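# Load a staple stick onto an open stapler's rail

## Task

Pick one staple stick out of the tray and place it straddling the open stapler's rail with its legs pointing down. The stapler must end up resting flat on the table itself, not on anything else. Everything must stay in position without the robot supporting it, and both grippers must release and pull away at the end.

## Robot and tools

Robot: two arms, left_arm and right_arm. Each has six joints (waist, shoulder, elbow, wrist pitch, wrist yaw, wrist roll) and a parallel gripper. A gripper's fingers extend along its own +z axis and close along its y axis. The reported hand point sits between the finger pads, under 1 cm back from the tips.

Frame: all reported positions share one scene frame. The origin is on the table surface midway between the arms, +x points out across the table, +z is up, and left_arm is on the +y side. The names left and right are not image sides. At long reach, the printed hand position can differ from the true one.

Tool execute_actions. Argument "actions" is a list holding at most one item. An empty list [] only reports the current state. An item {"rows": [...], "steps": n} is a motion. n runs from 1 to 15 control steps of 1/30 s each and defaults to 15. "rows" holds 1 to 15 rows, one per step, and the last row repeats if there are fewer rows than steps. An item with only {"steps": n} is a wait of up to 300 steps. The wait is counted from the previous result, so your reply time uses part of it. The optional "pictures" (true/false) controls whether camera images come back; by default they do. A refused call moves nothing.

Row layout: one list of 14 numbers covers both arms, each number in [-1, 1], even if one arm stays still. The order is left_arm waist, shoulder, elbow, wrist pitch, wrist yaw, wrist roll, opening, then the same seven for right_arm. The six joint values per arm are offsets, not poses. They are measured from the joint angles in the latest result that lists them. Before any such result, and for a second or later call in the same reply, they are measured from where the robot stands when the action begins. Rows do not add up; each one is measured from that same reference. Scale: 1.0 equals 1.202 rad for the waist, 1.258 for the shoulder, 1.238 for the elbow, 2.073 for wrist pitch, and 2.022 for wrist yaw and wrist roll. Opening is absolute: +1 fully open, -1 closed. Sending all zeros is not a pause; it drives the arms back to the reference angles.

Joint ranges per arm in rad: waist -2.618 to 3.054, shoulder 0.000 to 3.142, elbow 0.000 to 3.142, wrist pitch -1.571 to 1.571, wrist yaw -1.571 to 1.571, wrist roll -2.094 to 2.094. A call is refused if a target goes beyond an end by more than 0.036 rad. The true end may differ from the stated one by up to 0.036 rad either way. Targets past it are clipped, and a "joint sent to its limit" line may appear, possibly about an earlier action. Its absence does not prove there is room left.

Motion limits: friction can leave a joint up to about 0.031 rad short, and smaller commands may do nothing. Per step, each joint's target is kept within a lead of its measured angle: 0.202 rad waist, 0.258 shoulder, 0.238 elbow, 0.573 wrist pitch, 0.522 wrist yaw and roll. If the targets would move a gripper more than 70 mm from where it is measured, that arm's targets are scaled back. Big moves therefore take several steps. While you think or wait, arms keep heading to the last row sent until they settle or a step is HELD. After that, only a new action moves them further, though fingers still in motion finish.

Result lines: the state line gives, for each arm, end_effector_position (m) and end_effector_quat_wxyz. Joint positions and Joint velocities list each arm's six joints (rad, rad/s), then the finger-pad gap (m, m/s; 0.087 m means fully open). grip_measured is the measured opening on the command scale; each gripper may be off by about 1 mm, constant for the scene. To hold something, command roughly 0.02 below grip_measured for a firm grip, less for a lighter one. Pads push at most about 20 N, and a fast close can squeeze harder, sometimes hard enough to pop open. "joint command not followed" means a clearance check altered or blocked joint targets on some steps. HELD marks steps where your row was not fully sent. Joint torques follow the joint order, with fixed offsets, scale factors and noise, and are nonzero even in free air. MOTOR HOT appears from 75 °C. At 90 °C that arm halts for 10 seconds. At 100 °C its motors and gripper go slack and the arm drops. These halts show as OVER-TEMPERATURE FAULT lines, so avoid holding loads for long.

Tool zoom_image: arguments "camera" (cam_high, cam_low, cam_left_wrist or cam_right_wrist) and "region" [x0, y0, x1, y1] in pixels of that camera's latest image. (0, 0) is the top-left corner, and the region is at most 504 by 504. All four images are 896x504.

Tool finished_scene: argument "scene", the number of the current scene. It ends that scene for good and reports whether the goal was met. Call it only after the stick sits on the rail unaided and both grippers are open and clear.

Cautions: nothing may leave the table. Do not let the arms strike or press each other. Avoid dropping the stick, slamming, fast hard closes and shoving the stapler off its flat stance. Expect occasional brief tugs on held parts or pushes on loose objects, and check the result before continuing.

Each tool is called after "Request:" as name([rows], argument=value, ...), one row to a line, values as JSON.

## Session

Request:
execute_actions(actions=[])

Scene clock: 0.00 s of 4800.00 s.
left_arm: end_effector_position=(+0.3274, +0.4014, +0.1099) grip_measured=+0.989 end_effector_quat_wxyz=(-0.285, +0.814, -0.303, +0.405) | right_arm: end_effector_position=(+0.1158, +0.0438, +0.3165) grip_measured=+0.980 end_effector_quat_wxyz=(-0.615, +0.788, -0.005, -0.024)
Joint positions: left_arm=[ 0.468  1.007  0.274  0.185  0.214 -2.043  0.087] | right_arm=[ 1.205  1.139  1.003 -0.119 -0.278 -1.598  0.087]
Joint velocities: left_arm=[-0.012  0.017 -0.002  0.081 -0.007 -0.066 -0.   ] | right_arm=[-0.002 -0.027 -0.007 -0.007  0.007  0.022  0.001]
Joint torques (N m, as the arm reports them, + toward a larger angle): no reading
Motor temperatures (°C, as the motors report them): left_arm=[23 24 24 26 25 25] | right_arm=[24 22 26 24 23 25]

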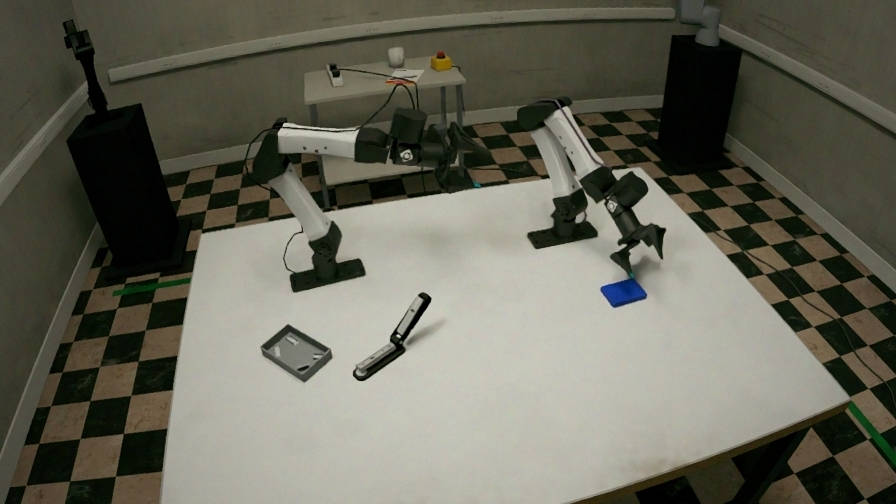

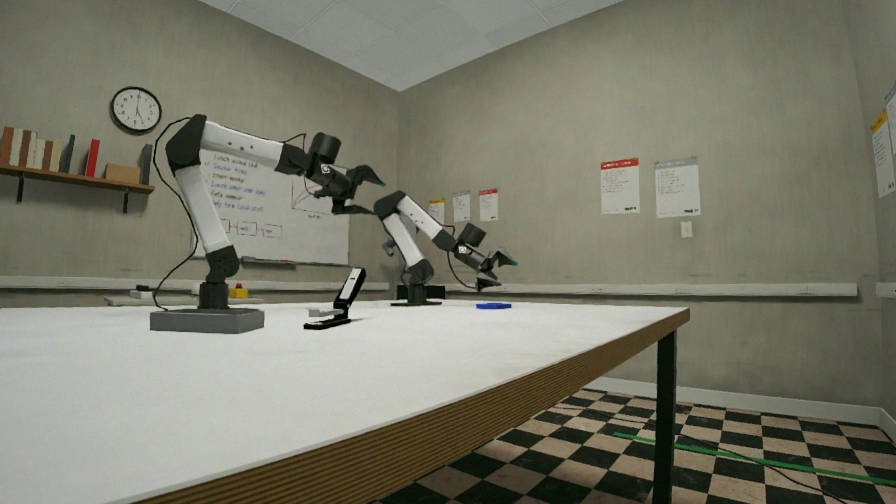

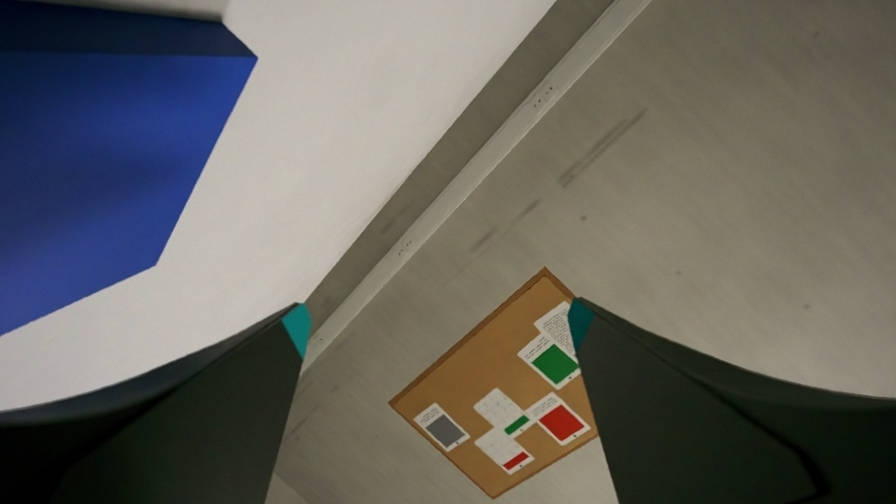

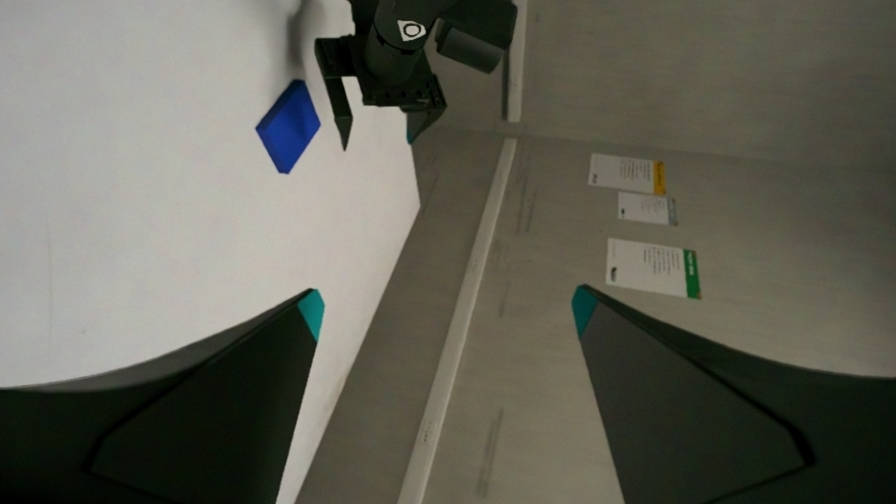

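Request:
execute_actions([
  {"rows": [[0,0,0,0,0,0,1,-1.0,0.367,0,-0.41,0.137,0.79,1]], "steps": 15},
], pictures=false)

Request:
execute_actions([
  {"steps": 60},
])

Scene clock: 13.90 s of 4800.00 s.
left_arm: end_effector_position=(+0.3274, +0.4014, +0.1099) grip_measured=+0.989 end_effector_quat_wxyz=(-0.285, +0.814, -0.303, +0.405) | right_arm: end_effector_position=(+0.2278, -0.0803, +0.0799) grip_measured=+0.980 end_effector_quat_wxyz=(-0.235, +0.832, -0.500, -0.043)
Joint positions: left_arm=[ 0.468  1.007  0.274  0.185  0.214 -2.043  0.087] | right_arm=[ 0.859  1.495  1.004 -0.61  -0.111 -1.063  0.087]
Joint velocities: left_arm=[-0.002  0.007  0.002 -0.022  0.007 -0.022  0.   ] | right_arm=[-1.048  0.73  -0.017 -1.15   0.315  1.604  0.001]
Joint torques (N m, as the arm reports them, + toward a larger angle): left_arm=[-0.04 -1.59  6.93  1.66  0.    0.09] | right_arm=[-1.55 -5.39  7.34  1.23 -0.13  0.12]
Motor temperatures (°C, as the motors report them): left_arm=[23 24 26 30 25 25] | right_arm=[24 23 28 27 23 25]
Steps of this call (steps 1 to 90: nothing new was sent; then 10.40 s passed at rest; steps 91 to 105: all 15 steps of this action). Readings (joint positions):
91: left_arm=[0.468 1.007 0.274 0.185 0.214 -2.043] | right_arm=[1.199 1.144 1.004 -0.134 -0.273 -1.574]
92: left_arm=[0.468 1.007 0.274 0.185 0.214 -2.043] | right_arm=[1.183 1.154 1.004 -0.155 -0.261 -1.544]
94: left_arm=[0.468 1.007 0.274 0.185 0.214 -2.043] | right_arm=[1.142 1.193 1.004 -0.215 -0.234 -1.483]
98: left_arm=[0.468 1.007 0.274 0.185 0.214 -2.043] | right_arm=[1.053 1.295 1.004 -0.348 -0.184 -1.353]
105: the state above

Scene clock: 15.90 s of 4800.00 s.
left_arm: end_effector_position=(+0.3274, +0.4014, +0.1099) grip_measured=+0.989 end_effector_quat_wxyz=(-0.285, +0.814, -0.303, +0.405) | right_arm: end_effector_position=(+0.2484, -0.3281, +0.0403) grip_measured=+0.980 end_effector_quat_wxyz=(+0.013, -0.057, +0.998, +0.000)
Joint positions: left_arm=[ 0.468  1.007  0.274  0.185  0.214 -2.043  0.087] | right_arm=[-0.005  1.595  1.004 -0.954  0.001 -0.008  0.087]
Joint velocities: left_arm=[-0.002  0.007 -0.007  0.007 -0.037  0.022 -0.001] | right_arm=[-0.007  0.002 -0.002 -0.037 -0.022  0.007 -0.001]
Joint torques (N m, as the arm reports them, + toward a larger angle): left_arm=[-0.02 -1.6   6.85  1.65 -0.03  0.09] | right_arm=[ 0.38 -5.36  6.39  0.34 -0.18  0.11]
Motor temperatures (°C, as the motors report them): left_arm=[23 24 26 30 25 25] | right_arm=[24 23 28 27 23 25]
Steps of this call (steps 1 to 45: the robot went on to your last target; steps 46 to 60: nothing new was sent). Readings (joint positions):
1: left_arm=[0.468 1.007 0.274 0.185 0.214 -2.043] | right_arm=[0.819 1.520 1.004 -0.650 -0.100 -1.002]
2: left_arm=[0.468 1.007 0.274 0.185 0.214 -2.043] | right_arm=[0.775 1.541 1.004 -0.683 -0.101 -0.940]
4: left_arm=[0.468 1.007 0.274 0.185 0.214 -2.043] | right_arm=[0.676 1.568 1.004 -0.748 -0.085 -0.780]
8: left_arm=[0.468 1.007 0.274 0.185 0.214 -2.043] | right_arm=[0.393 1.595 1.004 -0.862 -0.043 -0.394]
60: the state above
All arms were judged still, so your last target was given up. Only a new action makes them travel on or press farther. Fingers that are still opening or closing keep moving.

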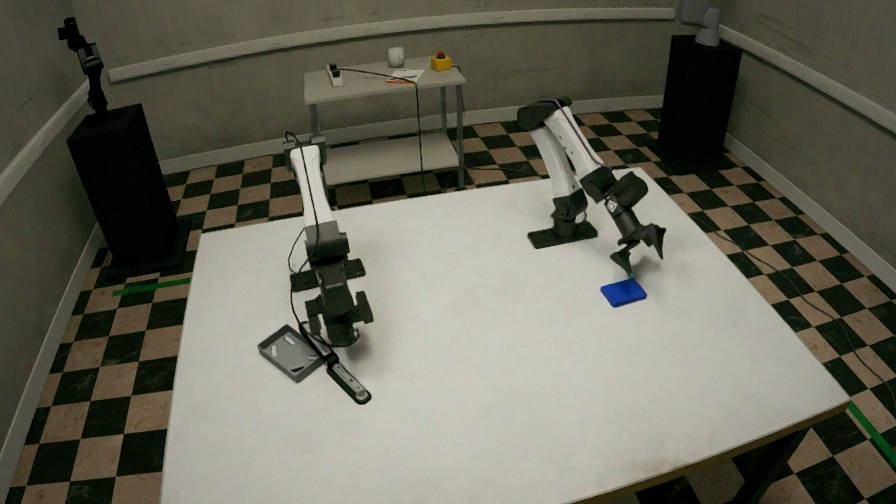

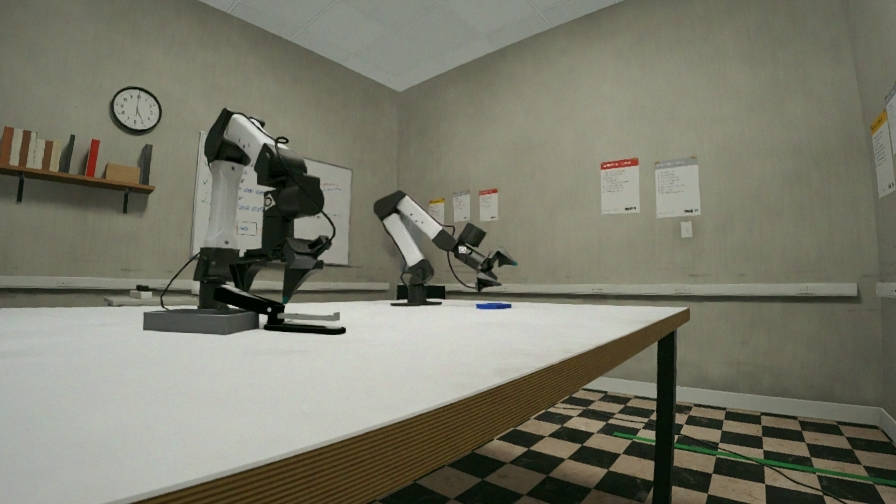

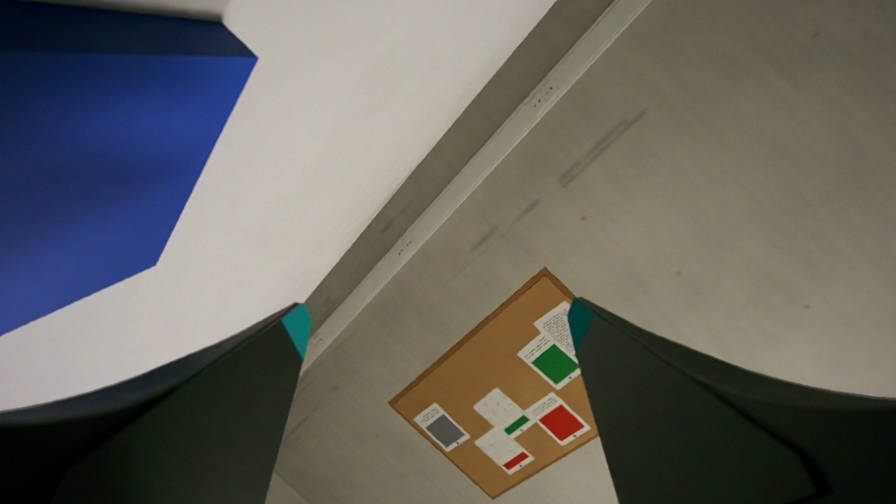

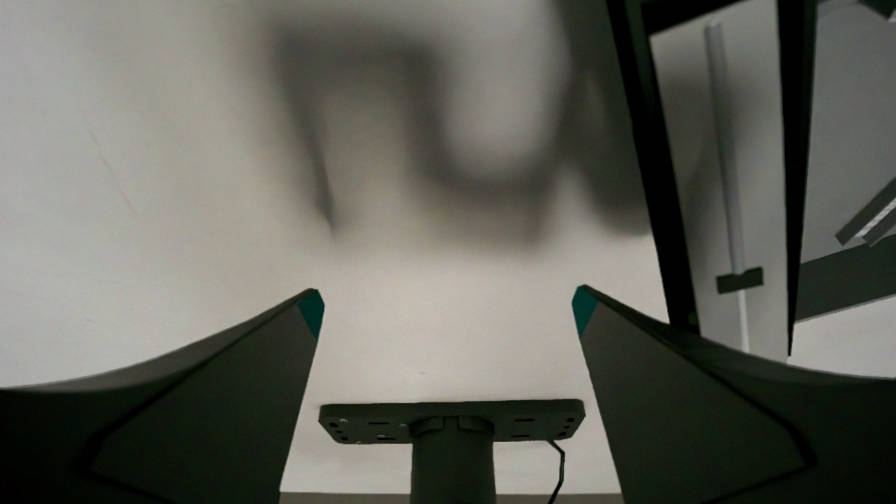

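Request:
execute_actions([
  {"rows": [[0,0,0,0,0,0,1,0,0,0.24,-0.14,0,0,1]], "steps": 15},
], pictures=false)

Request:
execute_actions([
  {"rows": [[0,0,0,0,0,0,1,-0.1,0.12,0,0.07,0,0,1]], "steps": 15},
], pictures=false)

Request:
execute_actions([
  {"steps": 30},
])

Scene clock: 27.63 s of 4800.00 s.
left_arm: end_effector_position=(+0.3274, +0.4014, +0.1099) grip_measured=+0.989 end_effector_quat_wxyz=(-0.285, +0.814, -0.303, +0.405) | right_arm: end_effector_position=(+0.2692, -0.3259, +0.1100) grip_measured=+0.980 end_effector_quat_wxyz=(+0.025, -0.057, +0.998, +0.001)
Joint positions: left_arm=[ 0.468  1.007  0.274  0.185  0.214 -2.043  0.087] | right_arm=[-0.005  1.596  1.292 -1.217  0.001 -0.008  0.087]
Joint velocities: left_arm=[-0.002 -0.002  0.007 -0.037 -0.022  0.022  0.   ] | right_arm=[-0.002 -0.022  0.012 -0.022  0.037  0.037  0.001]
Joint torques (N m, as the arm reports them, + toward a larger angle): left_arm=[ 0.03 -1.61  6.94  1.64  0.    0.11] | right_arm=[-0.29 -6.21  7.63  0.4  -0.15  0.02]
Motor temperatures (°C, as the motors report them): left_arm=[23 24 27 31 25 25] | right_arm=[24 24 29 26 23 25]
Steps of this call (steps 1 to 90: nothing new was sent; then 8.23 s passed at rest; steps 91 to 105: all 15 steps of this action). Readings (joint positions):
91: left_arm=[0.468 1.007 0.274 0.185 0.214 -2.043] | right_arm=[-0.005 1.601 1.037 -1.005 0.001 -0.008]
92: left_arm=[0.468 1.007 0.274 0.185 0.214 -2.043] | right_arm=[-0.005 1.611 1.098 -1.074 0.001 -0.008]
94: left_arm=[0.468 1.007 0.274 0.185 0.214 -2.043] | right_arm=[-0.005 1.610 1.219 -1.129 0.001 -0.008]
98: left_arm=[0.468 1.007 0.274 0.185 0.214 -2.043] | right_arm=[-0.005 1.596 1.292 -1.159 0.001 -0.008]
105: the state above

Scene clock: 28.13 s of 4800.00 s.
left_arm: end_effector_position=(+0.3274, +0.4014, +0.1099) grip_measured=+0.989 end_effector_quat_wxyz=(-0.285, +0.814, -0.303, +0.405) | right_arm: end_effector_position=(+0.2977, -0.3575, +0.0671) grip_measured=+0.980 end_effector_quat_wxyz=(+0.007, +0.005, +1.000, -0.001)
Joint positions: left_arm=[ 0.468  1.007  0.274  0.185  0.214 -2.043  0.087] | right_arm=[-0.129  1.757  1.293 -1.094  0.001 -0.009  0.087]
Joint velocities: left_arm=[ 0.002 -0.007  0.007  0.051 -0.037 -0.037 -0.   ] | right_arm=[ 0.007 -0.022 -0.027  0.066  0.007  0.037  0.   ]
Joint torques (N m, as the arm reports them, + toward a larger angle): left_arm=[ 0.07 -1.69  6.89  1.64  0.    0.1 ] | right_arm=[ 0.11 -8.1   6.57  0.68 -0.15  0.02]
Motor temperatures (°C, as the motors report them): left_arm=[23 24 27 32 25 25] | right_arm=[24 24 29 26 23 25]
Steps of this call (steps 1 to 15: all 15 steps of this action). Readings (joint positions):
1: left_arm=[0.468 1.007 0.274 0.185 0.214 -2.043] | right_arm=[-0.017 1.610 1.292 -1.212 -0.004 -0.009]
2: left_arm=[0.468 1.007 0.274 0.185 0.214 -2.043] | right_arm=[-0.045 1.635 1.293 -1.189 -0.007 -0.009]
4: left_arm=[0.468 1.007 0.274 0.185 0.214 -2.043] | right_arm=[-0.103 1.705 1.293 -1.145 -0.004 -0.009]
8: left_arm=[0.468 1.007 0.274 0.185 0.214 -2.043] | right_arm=[-0.130 1.757 1.293 -1.113 0.001 -0.009]
15: the state above

Scene clock: 29.13 s of 4800.00 s.
left_arm: end_effector_position=(+0.3274, +0.4014, +0.1099) grip_measured=+0.989 end_effector_quat_wxyz=(-0.285, +0.814, -0.303, +0.405) | right_arm: end_effector_position=(+0.2986, -0.3575, +0.0669) grip_measured=+0.980 end_effector_quat_wxyz=(+0.008, +0.005, +1.000, -0.001)
Joint positions: left_arm=[ 0.468  1.007  0.274  0.185  0.214 -2.043  0.087] | right_arm=[-0.129  1.757  1.293 -1.09   0.001 -0.009  0.087]
Joint velocities: left_arm=[ 0.012 -0.007  0.017  0.007 -0.066  0.007 -0.001] | right_arm=[-0.002  0.012  0.002 -0.051  0.007  0.007  0.001]
Joint torques (N m, as the arm reports them, + toward a larger angle): left_arm=[-0.04 -1.68  6.93  1.64  0.    0.11] | right_arm=[ 0.05 -8.08  6.57  0.69 -0.16  0.02]
Motor temperatures (°C, as the motors report them): left_arm=[23 24 27 32 25 25] | right_arm=[24 24 29 25 23 25]
Steps of this call (steps 1 to 15: the robot went on to your last target; steps 16 to 30: nothing new was sent). Readings (joint positions):
1: left_arm=[0.468 1.007 0.274 0.185 0.214 -2.043] | right_arm=[-0.129 1.757 1.293 -1.093 0.001 -0.009]
2: left_arm=[0.468 1.007 0.274 0.185 0.214 -2.043] | right_arm=[-0.129 1.757 1.293 -1.092 0.001 -0.009]
4: left_arm=[0.468 1.007 0.274 0.185 0.214 -2.043] | right_arm=[-0.129 1.757 1.293 -1.092 0.001 -0.009]
8: left_arm=[0.468 1.007 0.274 0.185 0.214 -2.043] | right_arm=[-0.129 1.757 1.293 -1.091 0.001 -0.009]
30: the state above
All arms were judged still, so your last target was given up. Only a new action makes them travel on or press farther. Fingers that are still opening or closing keep moving.

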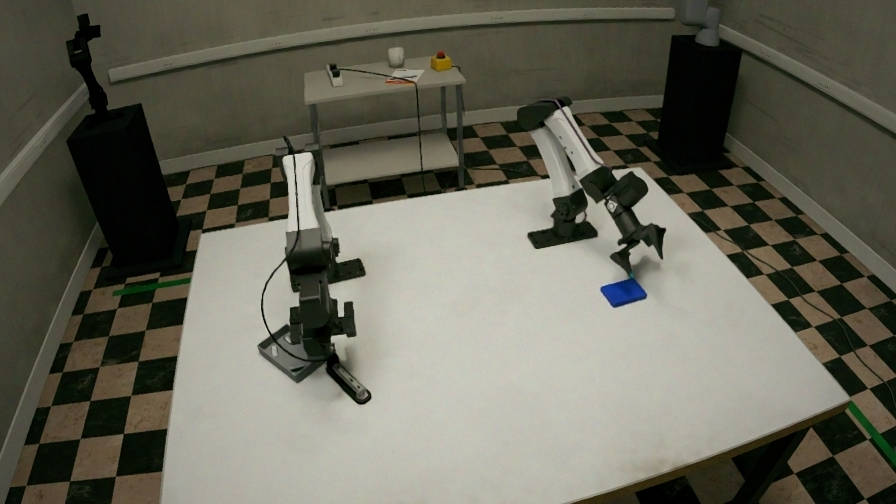

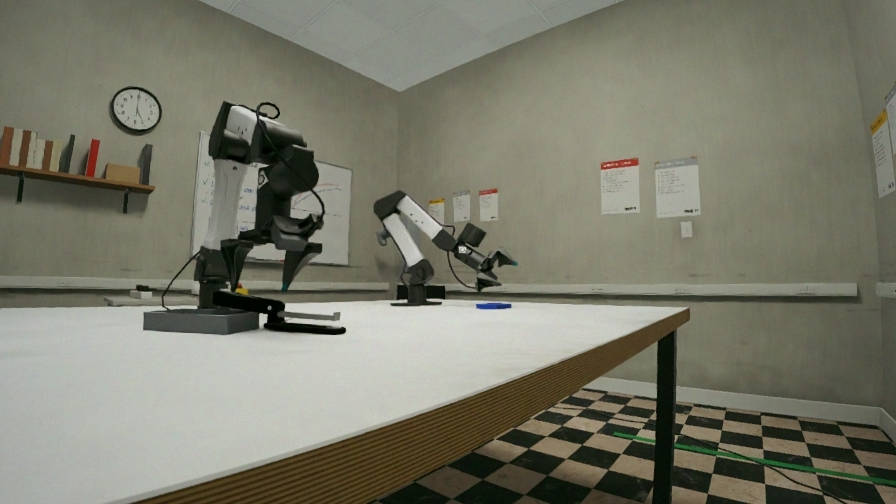

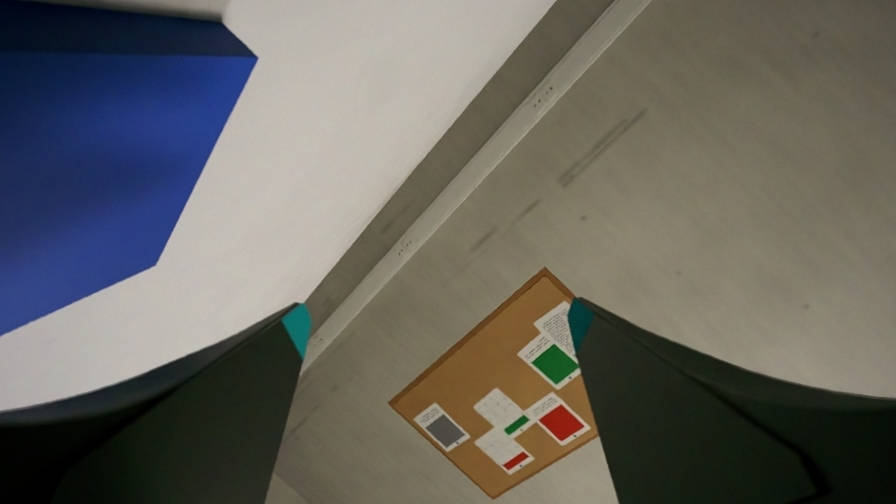

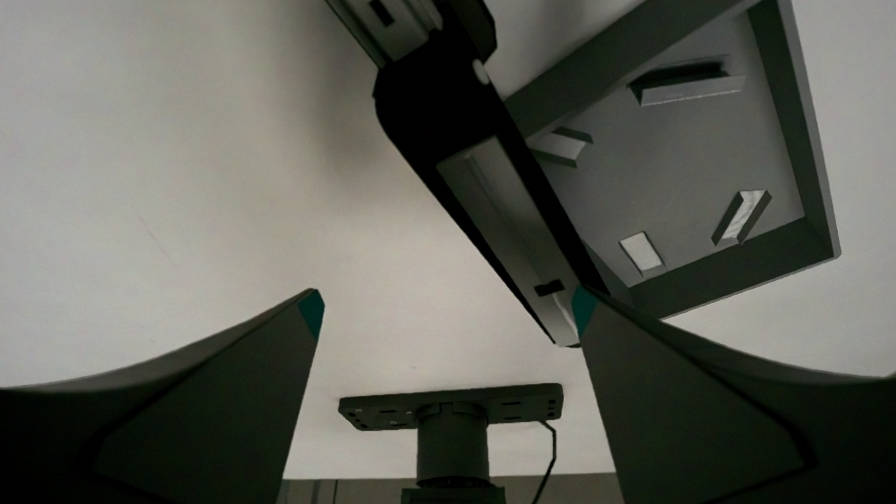

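Request:
execute_actions([
  {"rows": [[0,0,0,0,0,0,1,-0.21,0.03,0.03,0,0,0,1]], "steps": 15},
], pictures=false)

Request:
execute_actions([
  {"steps": 20},
])

Scene clock: 38.33 s of 4800.00 s.
left_arm: end_effector_position=(+0.3274, +0.4014, +0.1099) grip_measured=+0.989 end_effector_quat_wxyz=(-0.285, +0.814, -0.303, +0.405) | right_arm: end_effector_position=(+0.2909, -0.4294, +0.0619) grip_measured=+0.980 end_effector_quat_wxyz=(+0.002, +0.134, +0.991, -0.002)
Joint positions: left_arm=[ 0.468  1.007  0.274  0.185  0.214 -2.043  0.087] | right_arm=[-0.388  1.784  1.304 -1.086  0.003 -0.009  0.087]
Joint velocities: left_arm=[ 0.007  0.017  0.017  0.022  0.037  0.051 -0.   ] | right_arm=[-0.002  0.002 -0.002  0.007 -0.007  0.007  0.   ]
Joint torques (N m, as the arm reports them, + toward a larger angle): left_arm=[ 0.06 -1.71  6.92  1.65 -0.01  0.1 ] | right_arm=[ 0.21 -6.7   8.9   0.4  -0.17  0.03]
Motor temperatures (°C, as the motors report them): left_arm=[23 24 28 33 25 25] | right_arm=[24 26 30 25 23 25]
Steps of this call (steps 1 to 90: nothing new was sent; then 5.70 s passed at rest; steps 91 to 105: all 15 steps of this action). Readings (joint positions):
91: left_arm=[0.468 1.007 0.274 0.185 0.214 -2.043] | right_arm=[-0.149 1.759 1.294 -1.090 -0.008 -0.009]
92: left_arm=[0.468 1.007 0.274 0.185 0.214 -2.043] | right_arm=[-0.194 1.764 1.297 -1.090 -0.015 -0.009]
94: left_arm=[0.468 1.007 0.274 0.185 0.214 -2.043] | right_arm=[-0.316 1.777 1.304 -1.087 -0.011 -0.009]
98: left_arm=[0.468 1.007 0.274 0.185 0.214 -2.043] | right_arm=[-0.407 1.784 1.304 -1.086 0.003 -0.009]
105: the state above

Scene clock: 39.00 s of 4800.00 s.
left_arm: end_effector_position=(+0.3274, +0.4014, +0.1099) grip_measured=+0.989 end_effector_quat_wxyz=(-0.285, +0.814, -0.303, +0.405) | right_arm: end_effector_position=(+0.2909, -0.4294, +0.0619) grip_measured=+0.980 end_effector_quat_wxyz=(+0.002, +0.134, +0.991, -0.002)
Joint positions: left_arm=[ 0.468  1.007  0.274  0.185  0.214 -2.043  0.087] | right_arm=[-0.388  1.784  1.304 -1.086  0.003 -0.009  0.087]
Joint velocities: left_arm=[-0.002 -0.012  0.012 -0.081  0.022  0.007  0.001] | right_arm=[ 0.002 -0.007 -0.002 -0.022  0.037  0.051 -0.   ]
Joint torques (N m, as the arm reports them, + toward a larger angle): left_arm=[-0.02 -1.66  6.96  1.67  0.01  0.08] | right_arm=[ 0.21 -6.75  8.92  0.41 -0.17  0.03]
Motor temperatures (°C, as the motors report them): left_arm=[23 24 28 33 25 25] | right_arm=[24 26 30 25 23 25]
Steps of this call (steps 1 to 15: the robot went on to your last target; steps 16 to 20: nothing new was sent). Readings (joint positions):
1: left_arm=[0.468 1.007 0.274 0.185 0.214 -2.043] | right_arm=[-0.388 1.784 1.304 -1.086 0.003 -0.009]
2: left_arm=[0.468 1.007 0.274 0.185 0.214 -2.043] | right_arm=[-0.388 1.784 1.304 -1.086 0.003 -0.009]
4: left_arm=[0.468 1.007 0.274 0.185 0.214 -2.043] | right_arm=[-0.388 1.784 1.304 -1.086 0.003 -0.009]
8: left_arm=[0.468 1.007 0.274 0.185 0.214 -2.043] | right_arm=[-0.388 1.784 1.304 -1.086 0.003 -0.009]
20: the state above
All arms were judged still, so your last target was given up. Only a new action makes them travel on or press farther. Fingers that are still opening or closing keep moving.

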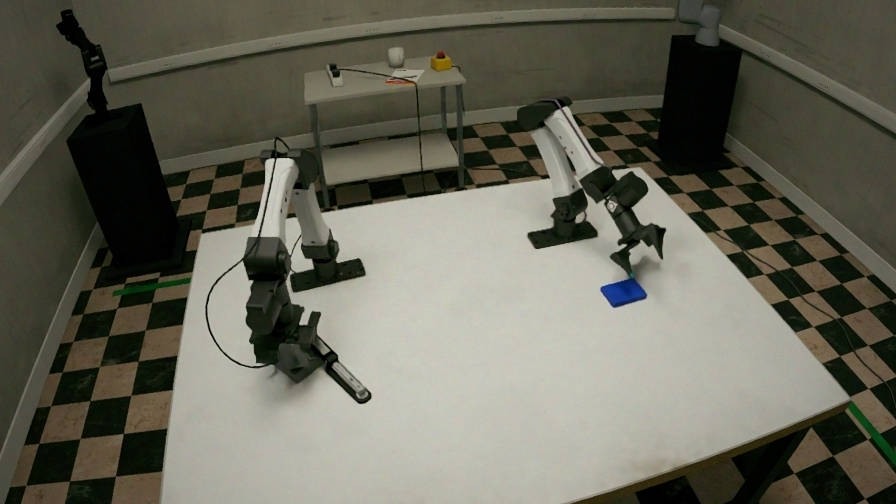

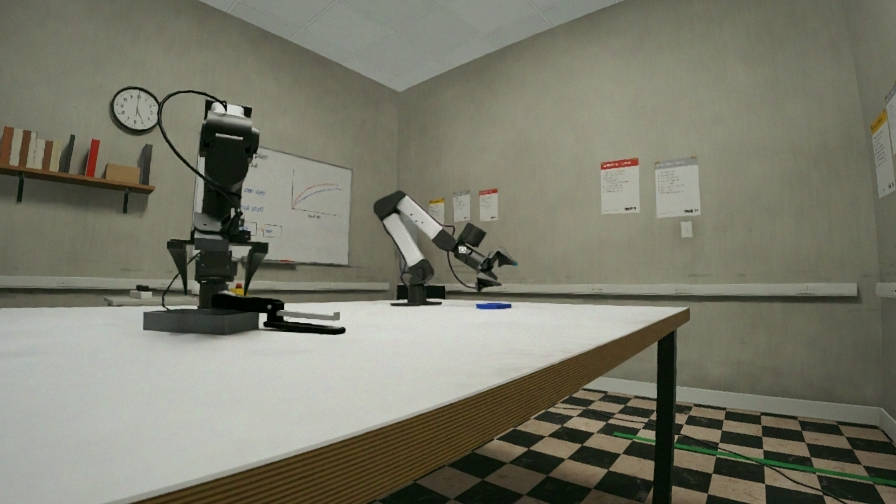

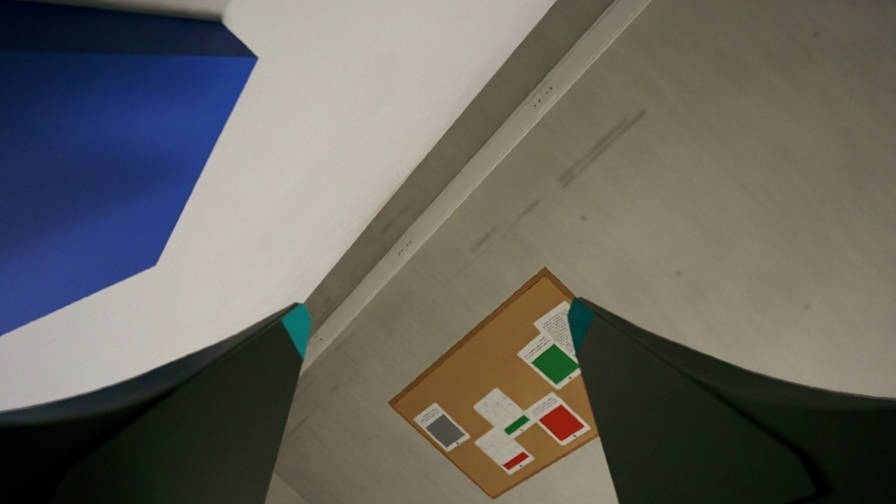

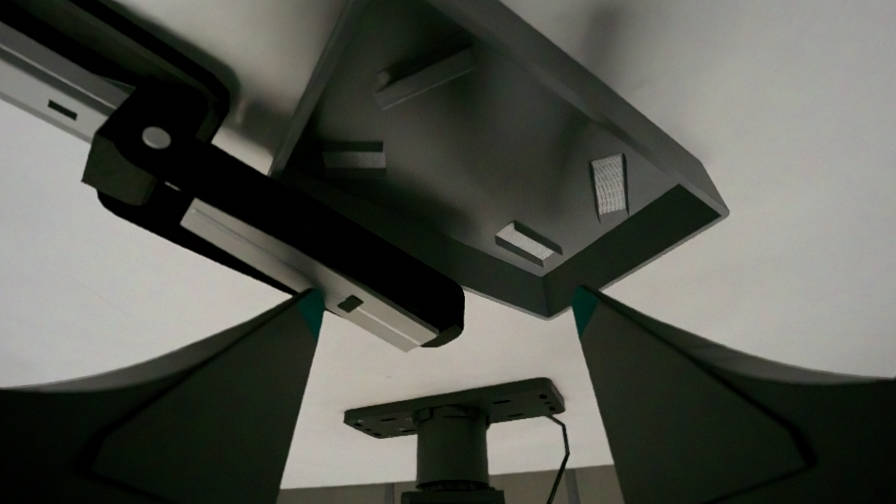

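Request:
zoom_image(camera="cam_right_wrist", region=[300, 20, 740, 300])

Region (300, 20, 740, 300) of cam_right_wrist's 896x504 image, scaled by 1.145, with more detail than that image has; it fills the top 321 rows of this view, and the rest is white.

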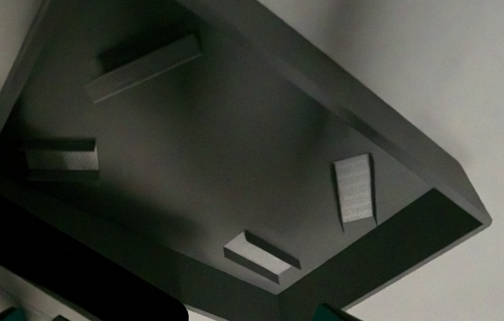

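Request:
execute_actions([
  {"rows": [[0,0,0,0,0,0,1,0.03,0.15,0.2,-0.03,0,0,1]], "steps": 15},
], pictures=false)

Request:
execute_actions([
  {"steps": 20},
])

Scene clock: 56.40 s of 4800.00 s.
left_arm: end_effector_position=(+0.3274, +0.4014, +0.1099) grip_measured=+0.989 end_effector_quat_wxyz=(-0.285, +0.814, -0.303, +0.405) | right_arm: end_effector_position=(+0.3375, -0.4319, +0.0561) grip_measured=+0.980 end_effector_quat_wxyz=(-0.003, +0.118, +0.993, -0.002)
Joint positions: left_arm=[ 0.468  1.007  0.274  0.185  0.214 -2.043  0.087] | right_arm=[-0.356  1.969  1.523 -1.131  0.004 -0.009  0.087]
Joint velocities: left_arm=[-0.002  0.002 -0.002  0.022  0.007 -0.095  0.001] | right_arm=[-0.012 -0.012  0.007  0.051  0.037 -0.051 -0.   ]
Joint torques (N m, as the arm reports them, + toward a larger angle): left_arm=[ 0.   -1.6   6.79  1.67  0.03  0.09] | right_arm=[ 0.04 -8.82  9.11  0.27 -0.16  0.02]
Motor temperatures (°C, as the motors report them): left_arm=[23 24 29 34 25 25] | right_arm=[24 27 32 25 23 25]
Steps of this call (steps 1 to 90: nothing new was sent; then 13.90 s passed at rest; steps 91 to 105: all 15 steps of this action). Readings (joint positions):
91: left_arm=[0.468 1.007 0.274 0.185 0.214 -2.043] | right_arm=[-0.385 1.811 1.343 -1.123 0.004 -0.009]
92: left_arm=[0.468 1.007 0.274 0.185 0.214 -2.043] | right_arm=[-0.380 1.860 1.415 -1.150 0.004 -0.009]
94: left_arm=[0.468 1.007 0.274 0.185 0.214 -2.043] | right_arm=[-0.366 1.937 1.506 -1.126 0.004 -0.009]
98: left_arm=[0.468 1.007 0.274 0.185 0.214 -2.043] | right_arm=[-0.356 1.969 1.523 -1.124 0.004 -0.009]
105: the state above

Scene clock: 57.07 s of 4800.00 s.
left_arm: end_effector_position=(+0.3274, +0.4014, +0.1099) grip_measured=+0.989 end_effector_quat_wxyz=(-0.285, +0.814, -0.303, +0.405) | right_arm: end_effector_position=(+0.3370, -0.4318, +0.0562) grip_measured=+0.980 end_effector_quat_wxyz=(-0.004, +0.118, +0.993, -0.001)
Joint positions: left_arm=[ 0.468  1.007  0.274  0.185  0.214 -2.043  0.087] | right_arm=[-0.356  1.969  1.523 -1.133  0.004 -0.009  0.087]
Joint velocities: left_arm=[ 0.012 -0.012  0.007  0.007 -0.022 -0.022 -0.001] | right_arm=[-0.007 -0.017 -0.012 -0.007  0.066  0.007  0.   ]
Joint torques (N m, as the arm reports them, + toward a larger angle): left_arm=[ 0.01 -1.55  6.88  1.66  0.01  0.1 ] | right_arm=[ 0.05 -8.79  9.11  0.26 -0.16  0.02]
Motor temperatures (°C, as the motors report them): left_arm=[23 24 29 34 25 25] | right_arm=[24 27 32 25 23 25]
Steps of this call (steps 1 to 15: the robot went on to your last target; steps 16 to 20: nothing new was sent). Readings (joint positions):
1: left_arm=[0.468 1.007 0.274 0.185 0.214 -2.043] | right_arm=[-0.356 1.969 1.523 -1.132 0.004 -0.009]
2: left_arm=[0.468 1.007 0.274 0.185 0.214 -2.043] | right_arm=[-0.356 1.969 1.523 -1.132 0.004 -0.009]
4: left_arm=[0.468 1.007 0.274 0.185 0.214 -2.043] | right_arm=[-0.356 1.969 1.523 -1.132 0.004 -0.009]
8: left_arm=[0.468 1.007 0.274 0.185 0.214 -2.043] | right_arm=[-0.356 1.969 1.523 -1.132 0.004 -0.009]
20: the state above
All arms were judged still, so your last target was given up. Only a new action makes them travel on or press farther. Fingers that are still opening or closing keep moving.

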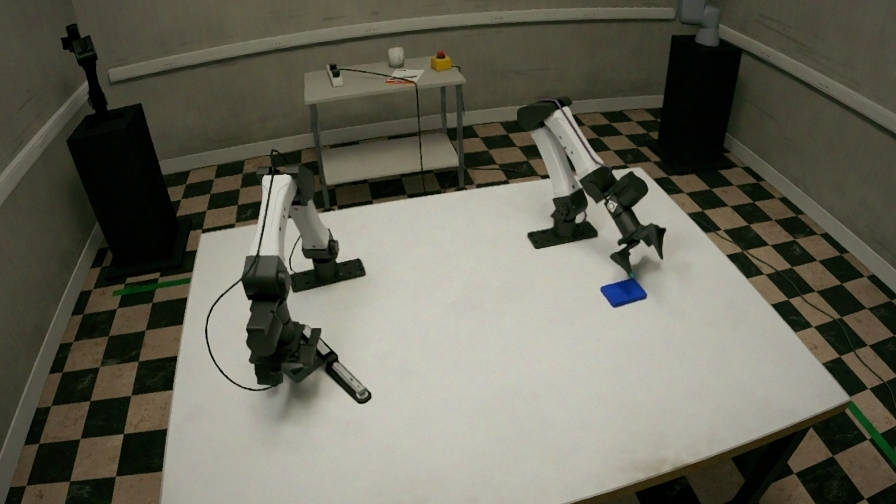

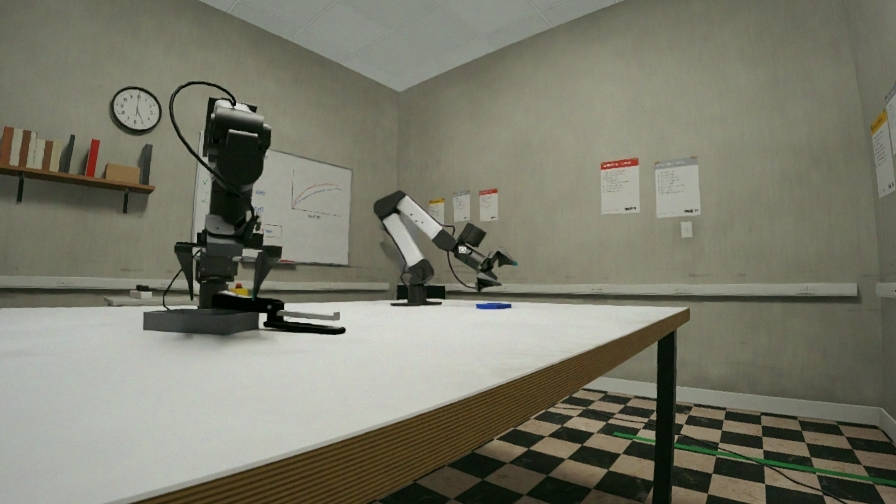

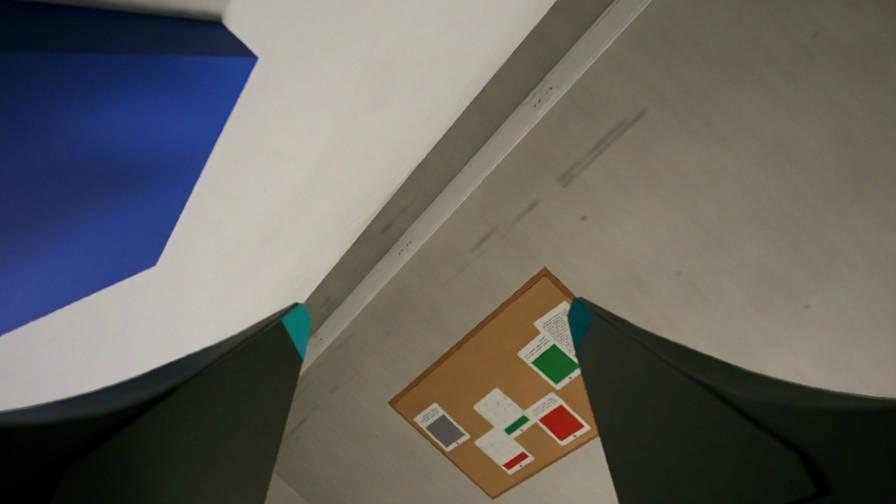

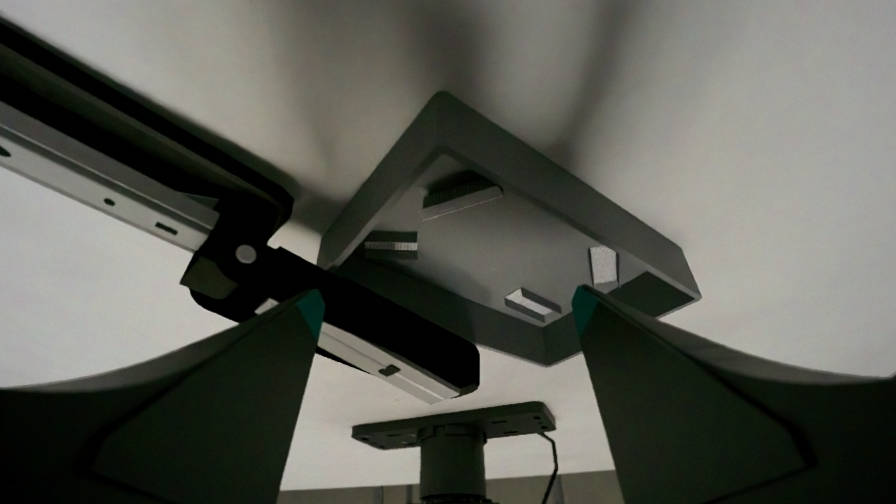

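Request:
zoom_image(camera="cam_right_wrist", region=[340, 150, 660, 340])

Region (340, 150, 660, 340) of cam_right_wrist's 896x504 image, scaled by 1.575, with more detail than that image has; it fills the top 299 rows of this view, and the rest is white.

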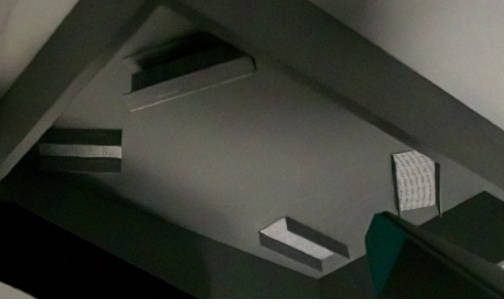

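Request:
execute_actions([
  {"rows": [[0,0,0,0,0,0,1,-0.075,0,0,0,0,0.25,0]], "steps": 15},
], pictures=false)

Request:
execute_actions([
  {"steps": 20},
])

Scene clock: 80.57 s of 4800.00 s.
left_arm: end_effector_position=(+0.3274, +0.4014, +0.1099) grip_measured=+0.989 end_effector_quat_wxyz=(-0.285, +0.814, -0.303, +0.405) | right_arm: end_effector_position=(+0.3385, -0.4454, +0.0560) grip_measured=+0.000 end_effector_quat_wxyz=(-0.004, +0.395, +0.919, -0.002)
Joint positions: left_arm=[ 0.468  1.007  0.274  0.185  0.214 -2.043  0.087] | right_arm=[-0.453  1.969  1.523 -1.133  0.004  0.471  0.044]
Joint velocities: left_arm=[ 0.002  0.012 -0.007 -0.037 -0.007 -0.037  0.001] | right_arm=[ 0.007 -0.017 -0.012 -0.051  0.037  0.125 -0.001]
Joint torques (N m, as the arm reports them, + toward a larger angle): left_arm=[ 0.03 -1.61  6.9   1.63  0.    0.09] | right_arm=[ 0.27 -9.07  6.61  0.42 -0.12  0.12]
Motor temperatures (°C, as the motors report them): left_arm=[23 24 31 35 25 25] | right_arm=[24 30 34 25 23 25]
Steps of this call (steps 1 to 90: nothing new was sent; then 20.00 s passed at rest; steps 91 to 105: all 15 steps of this action). Readings (joint positions):
91: left_arm=[0.468 1.007 0.274 0.185 0.214 -2.043] | right_arm=[-0.363 1.969 1.523 -1.133 0.000 0.066]
92: left_arm=[0.468 1.007 0.274 0.185 0.214 -2.043] | right_arm=[-0.377 1.969 1.523 -1.133 -0.001 0.150]
94: left_arm=[0.468 1.007 0.274 0.185 0.214 -2.043] | right_arm=[-0.419 1.969 1.523 -1.133 -0.001 0.273]
98: left_arm=[0.468 1.007 0.274 0.185 0.214 -2.043] | right_arm=[-0.455 1.969 1.523 -1.133 0.004 0.402]
105: the state above

Scene clock: 81.23 s of 4800.00 s.
left_arm: end_effector_position=(+0.3274, +0.4014, +0.1099) grip_measured=+0.989 end_effector_quat_wxyz=(-0.285, +0.814, -0.303, +0.405) | right_arm: end_effector_position=(+0.3390, -0.4449, +0.0560) grip_measured=+0.000 end_effector_quat_wxyz=(-0.004, +0.404, +0.915, -0.002)
Joint positions: left_arm=[ 0.468  1.007  0.274  0.185  0.214 -2.043  0.087] | right_arm=[-0.453  1.969  1.523 -1.133  0.004  0.489  0.044]
Joint velocities: left_arm=[-0.002 -0.007 -0.007 -0.037 -0.037 -0.007 -0.001] | right_arm=[-0.012 -0.012 -0.017 -0.007  0.066  0.007 -0.   ]
Joint torques (N m, as the arm reports them, + toward a larger angle): left_arm=[-0.01 -1.6   6.95  1.63  0.01  0.1 ] | right_arm=[ 0.28 -9.06  6.61  0.41 -0.12  0.11]
Motor temperatures (°C, as the motors report them): left_arm=[23 24 31 35 25 25] | right_arm=[24 30 34 25 23 25]
Steps of this call (steps 1 to 20: the robot went on to your last target). Readings (joint positions):
1: left_arm=[0.468 1.007 0.274 0.185 0.214 -2.043] | right_arm=[-0.453 1.969 1.523 -1.133 0.004 0.475]
2: left_arm=[0.468 1.007 0.274 0.185 0.214 -2.043] | right_arm=[-0.453 1.969 1.523 -1.133 0.004 0.477]
4: left_arm=[0.468 1.007 0.274 0.185 0.214 -2.043] | right_arm=[-0.453 1.969 1.523 -1.133 0.004 0.481]
8: left_arm=[0.468 1.007 0.274 0.185 0.214 -2.043] | right_arm=[-0.453 1.969 1.523 -1.133 0.004 0.486]
20: the state above

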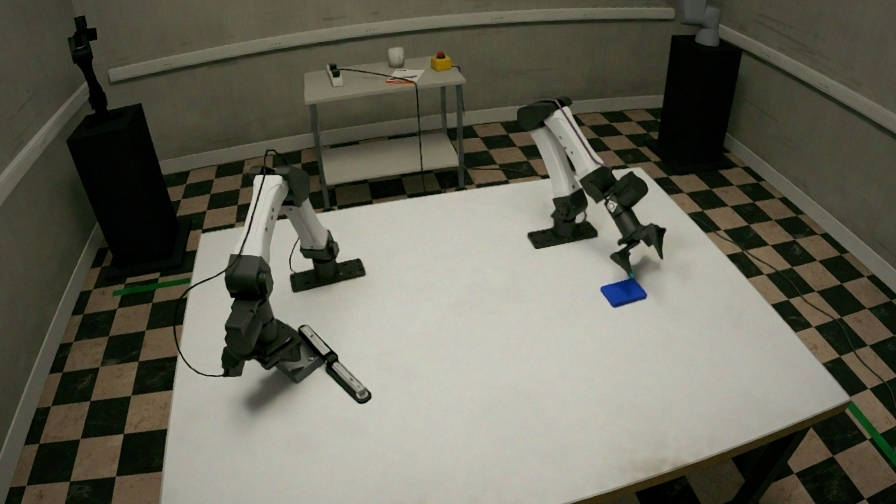

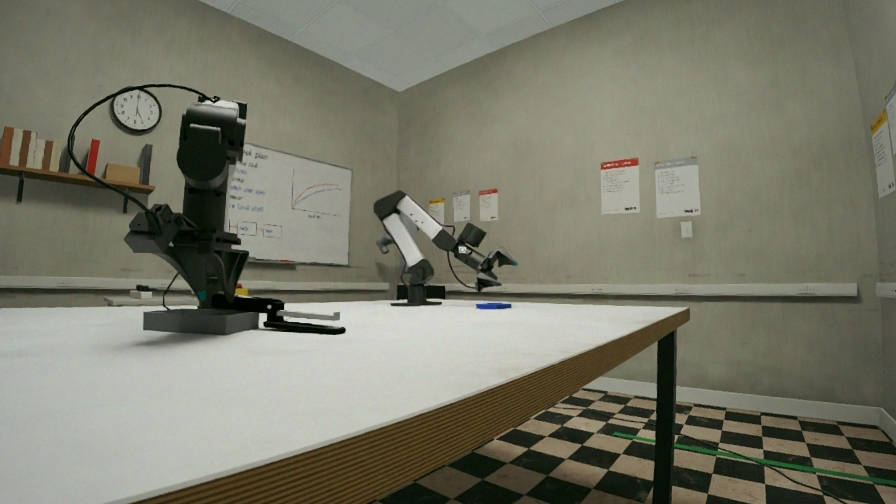

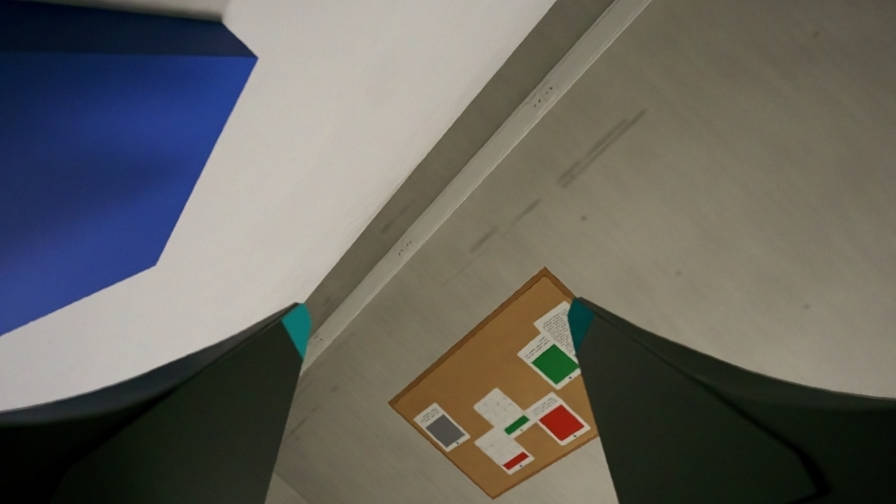

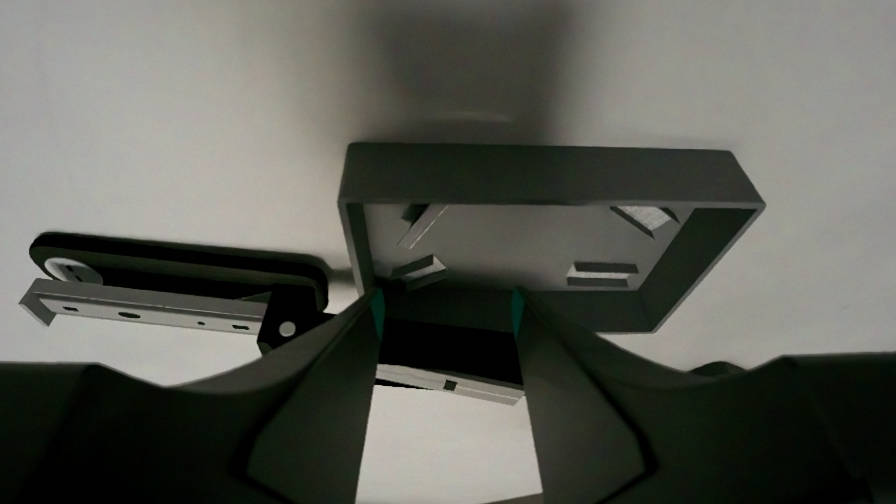

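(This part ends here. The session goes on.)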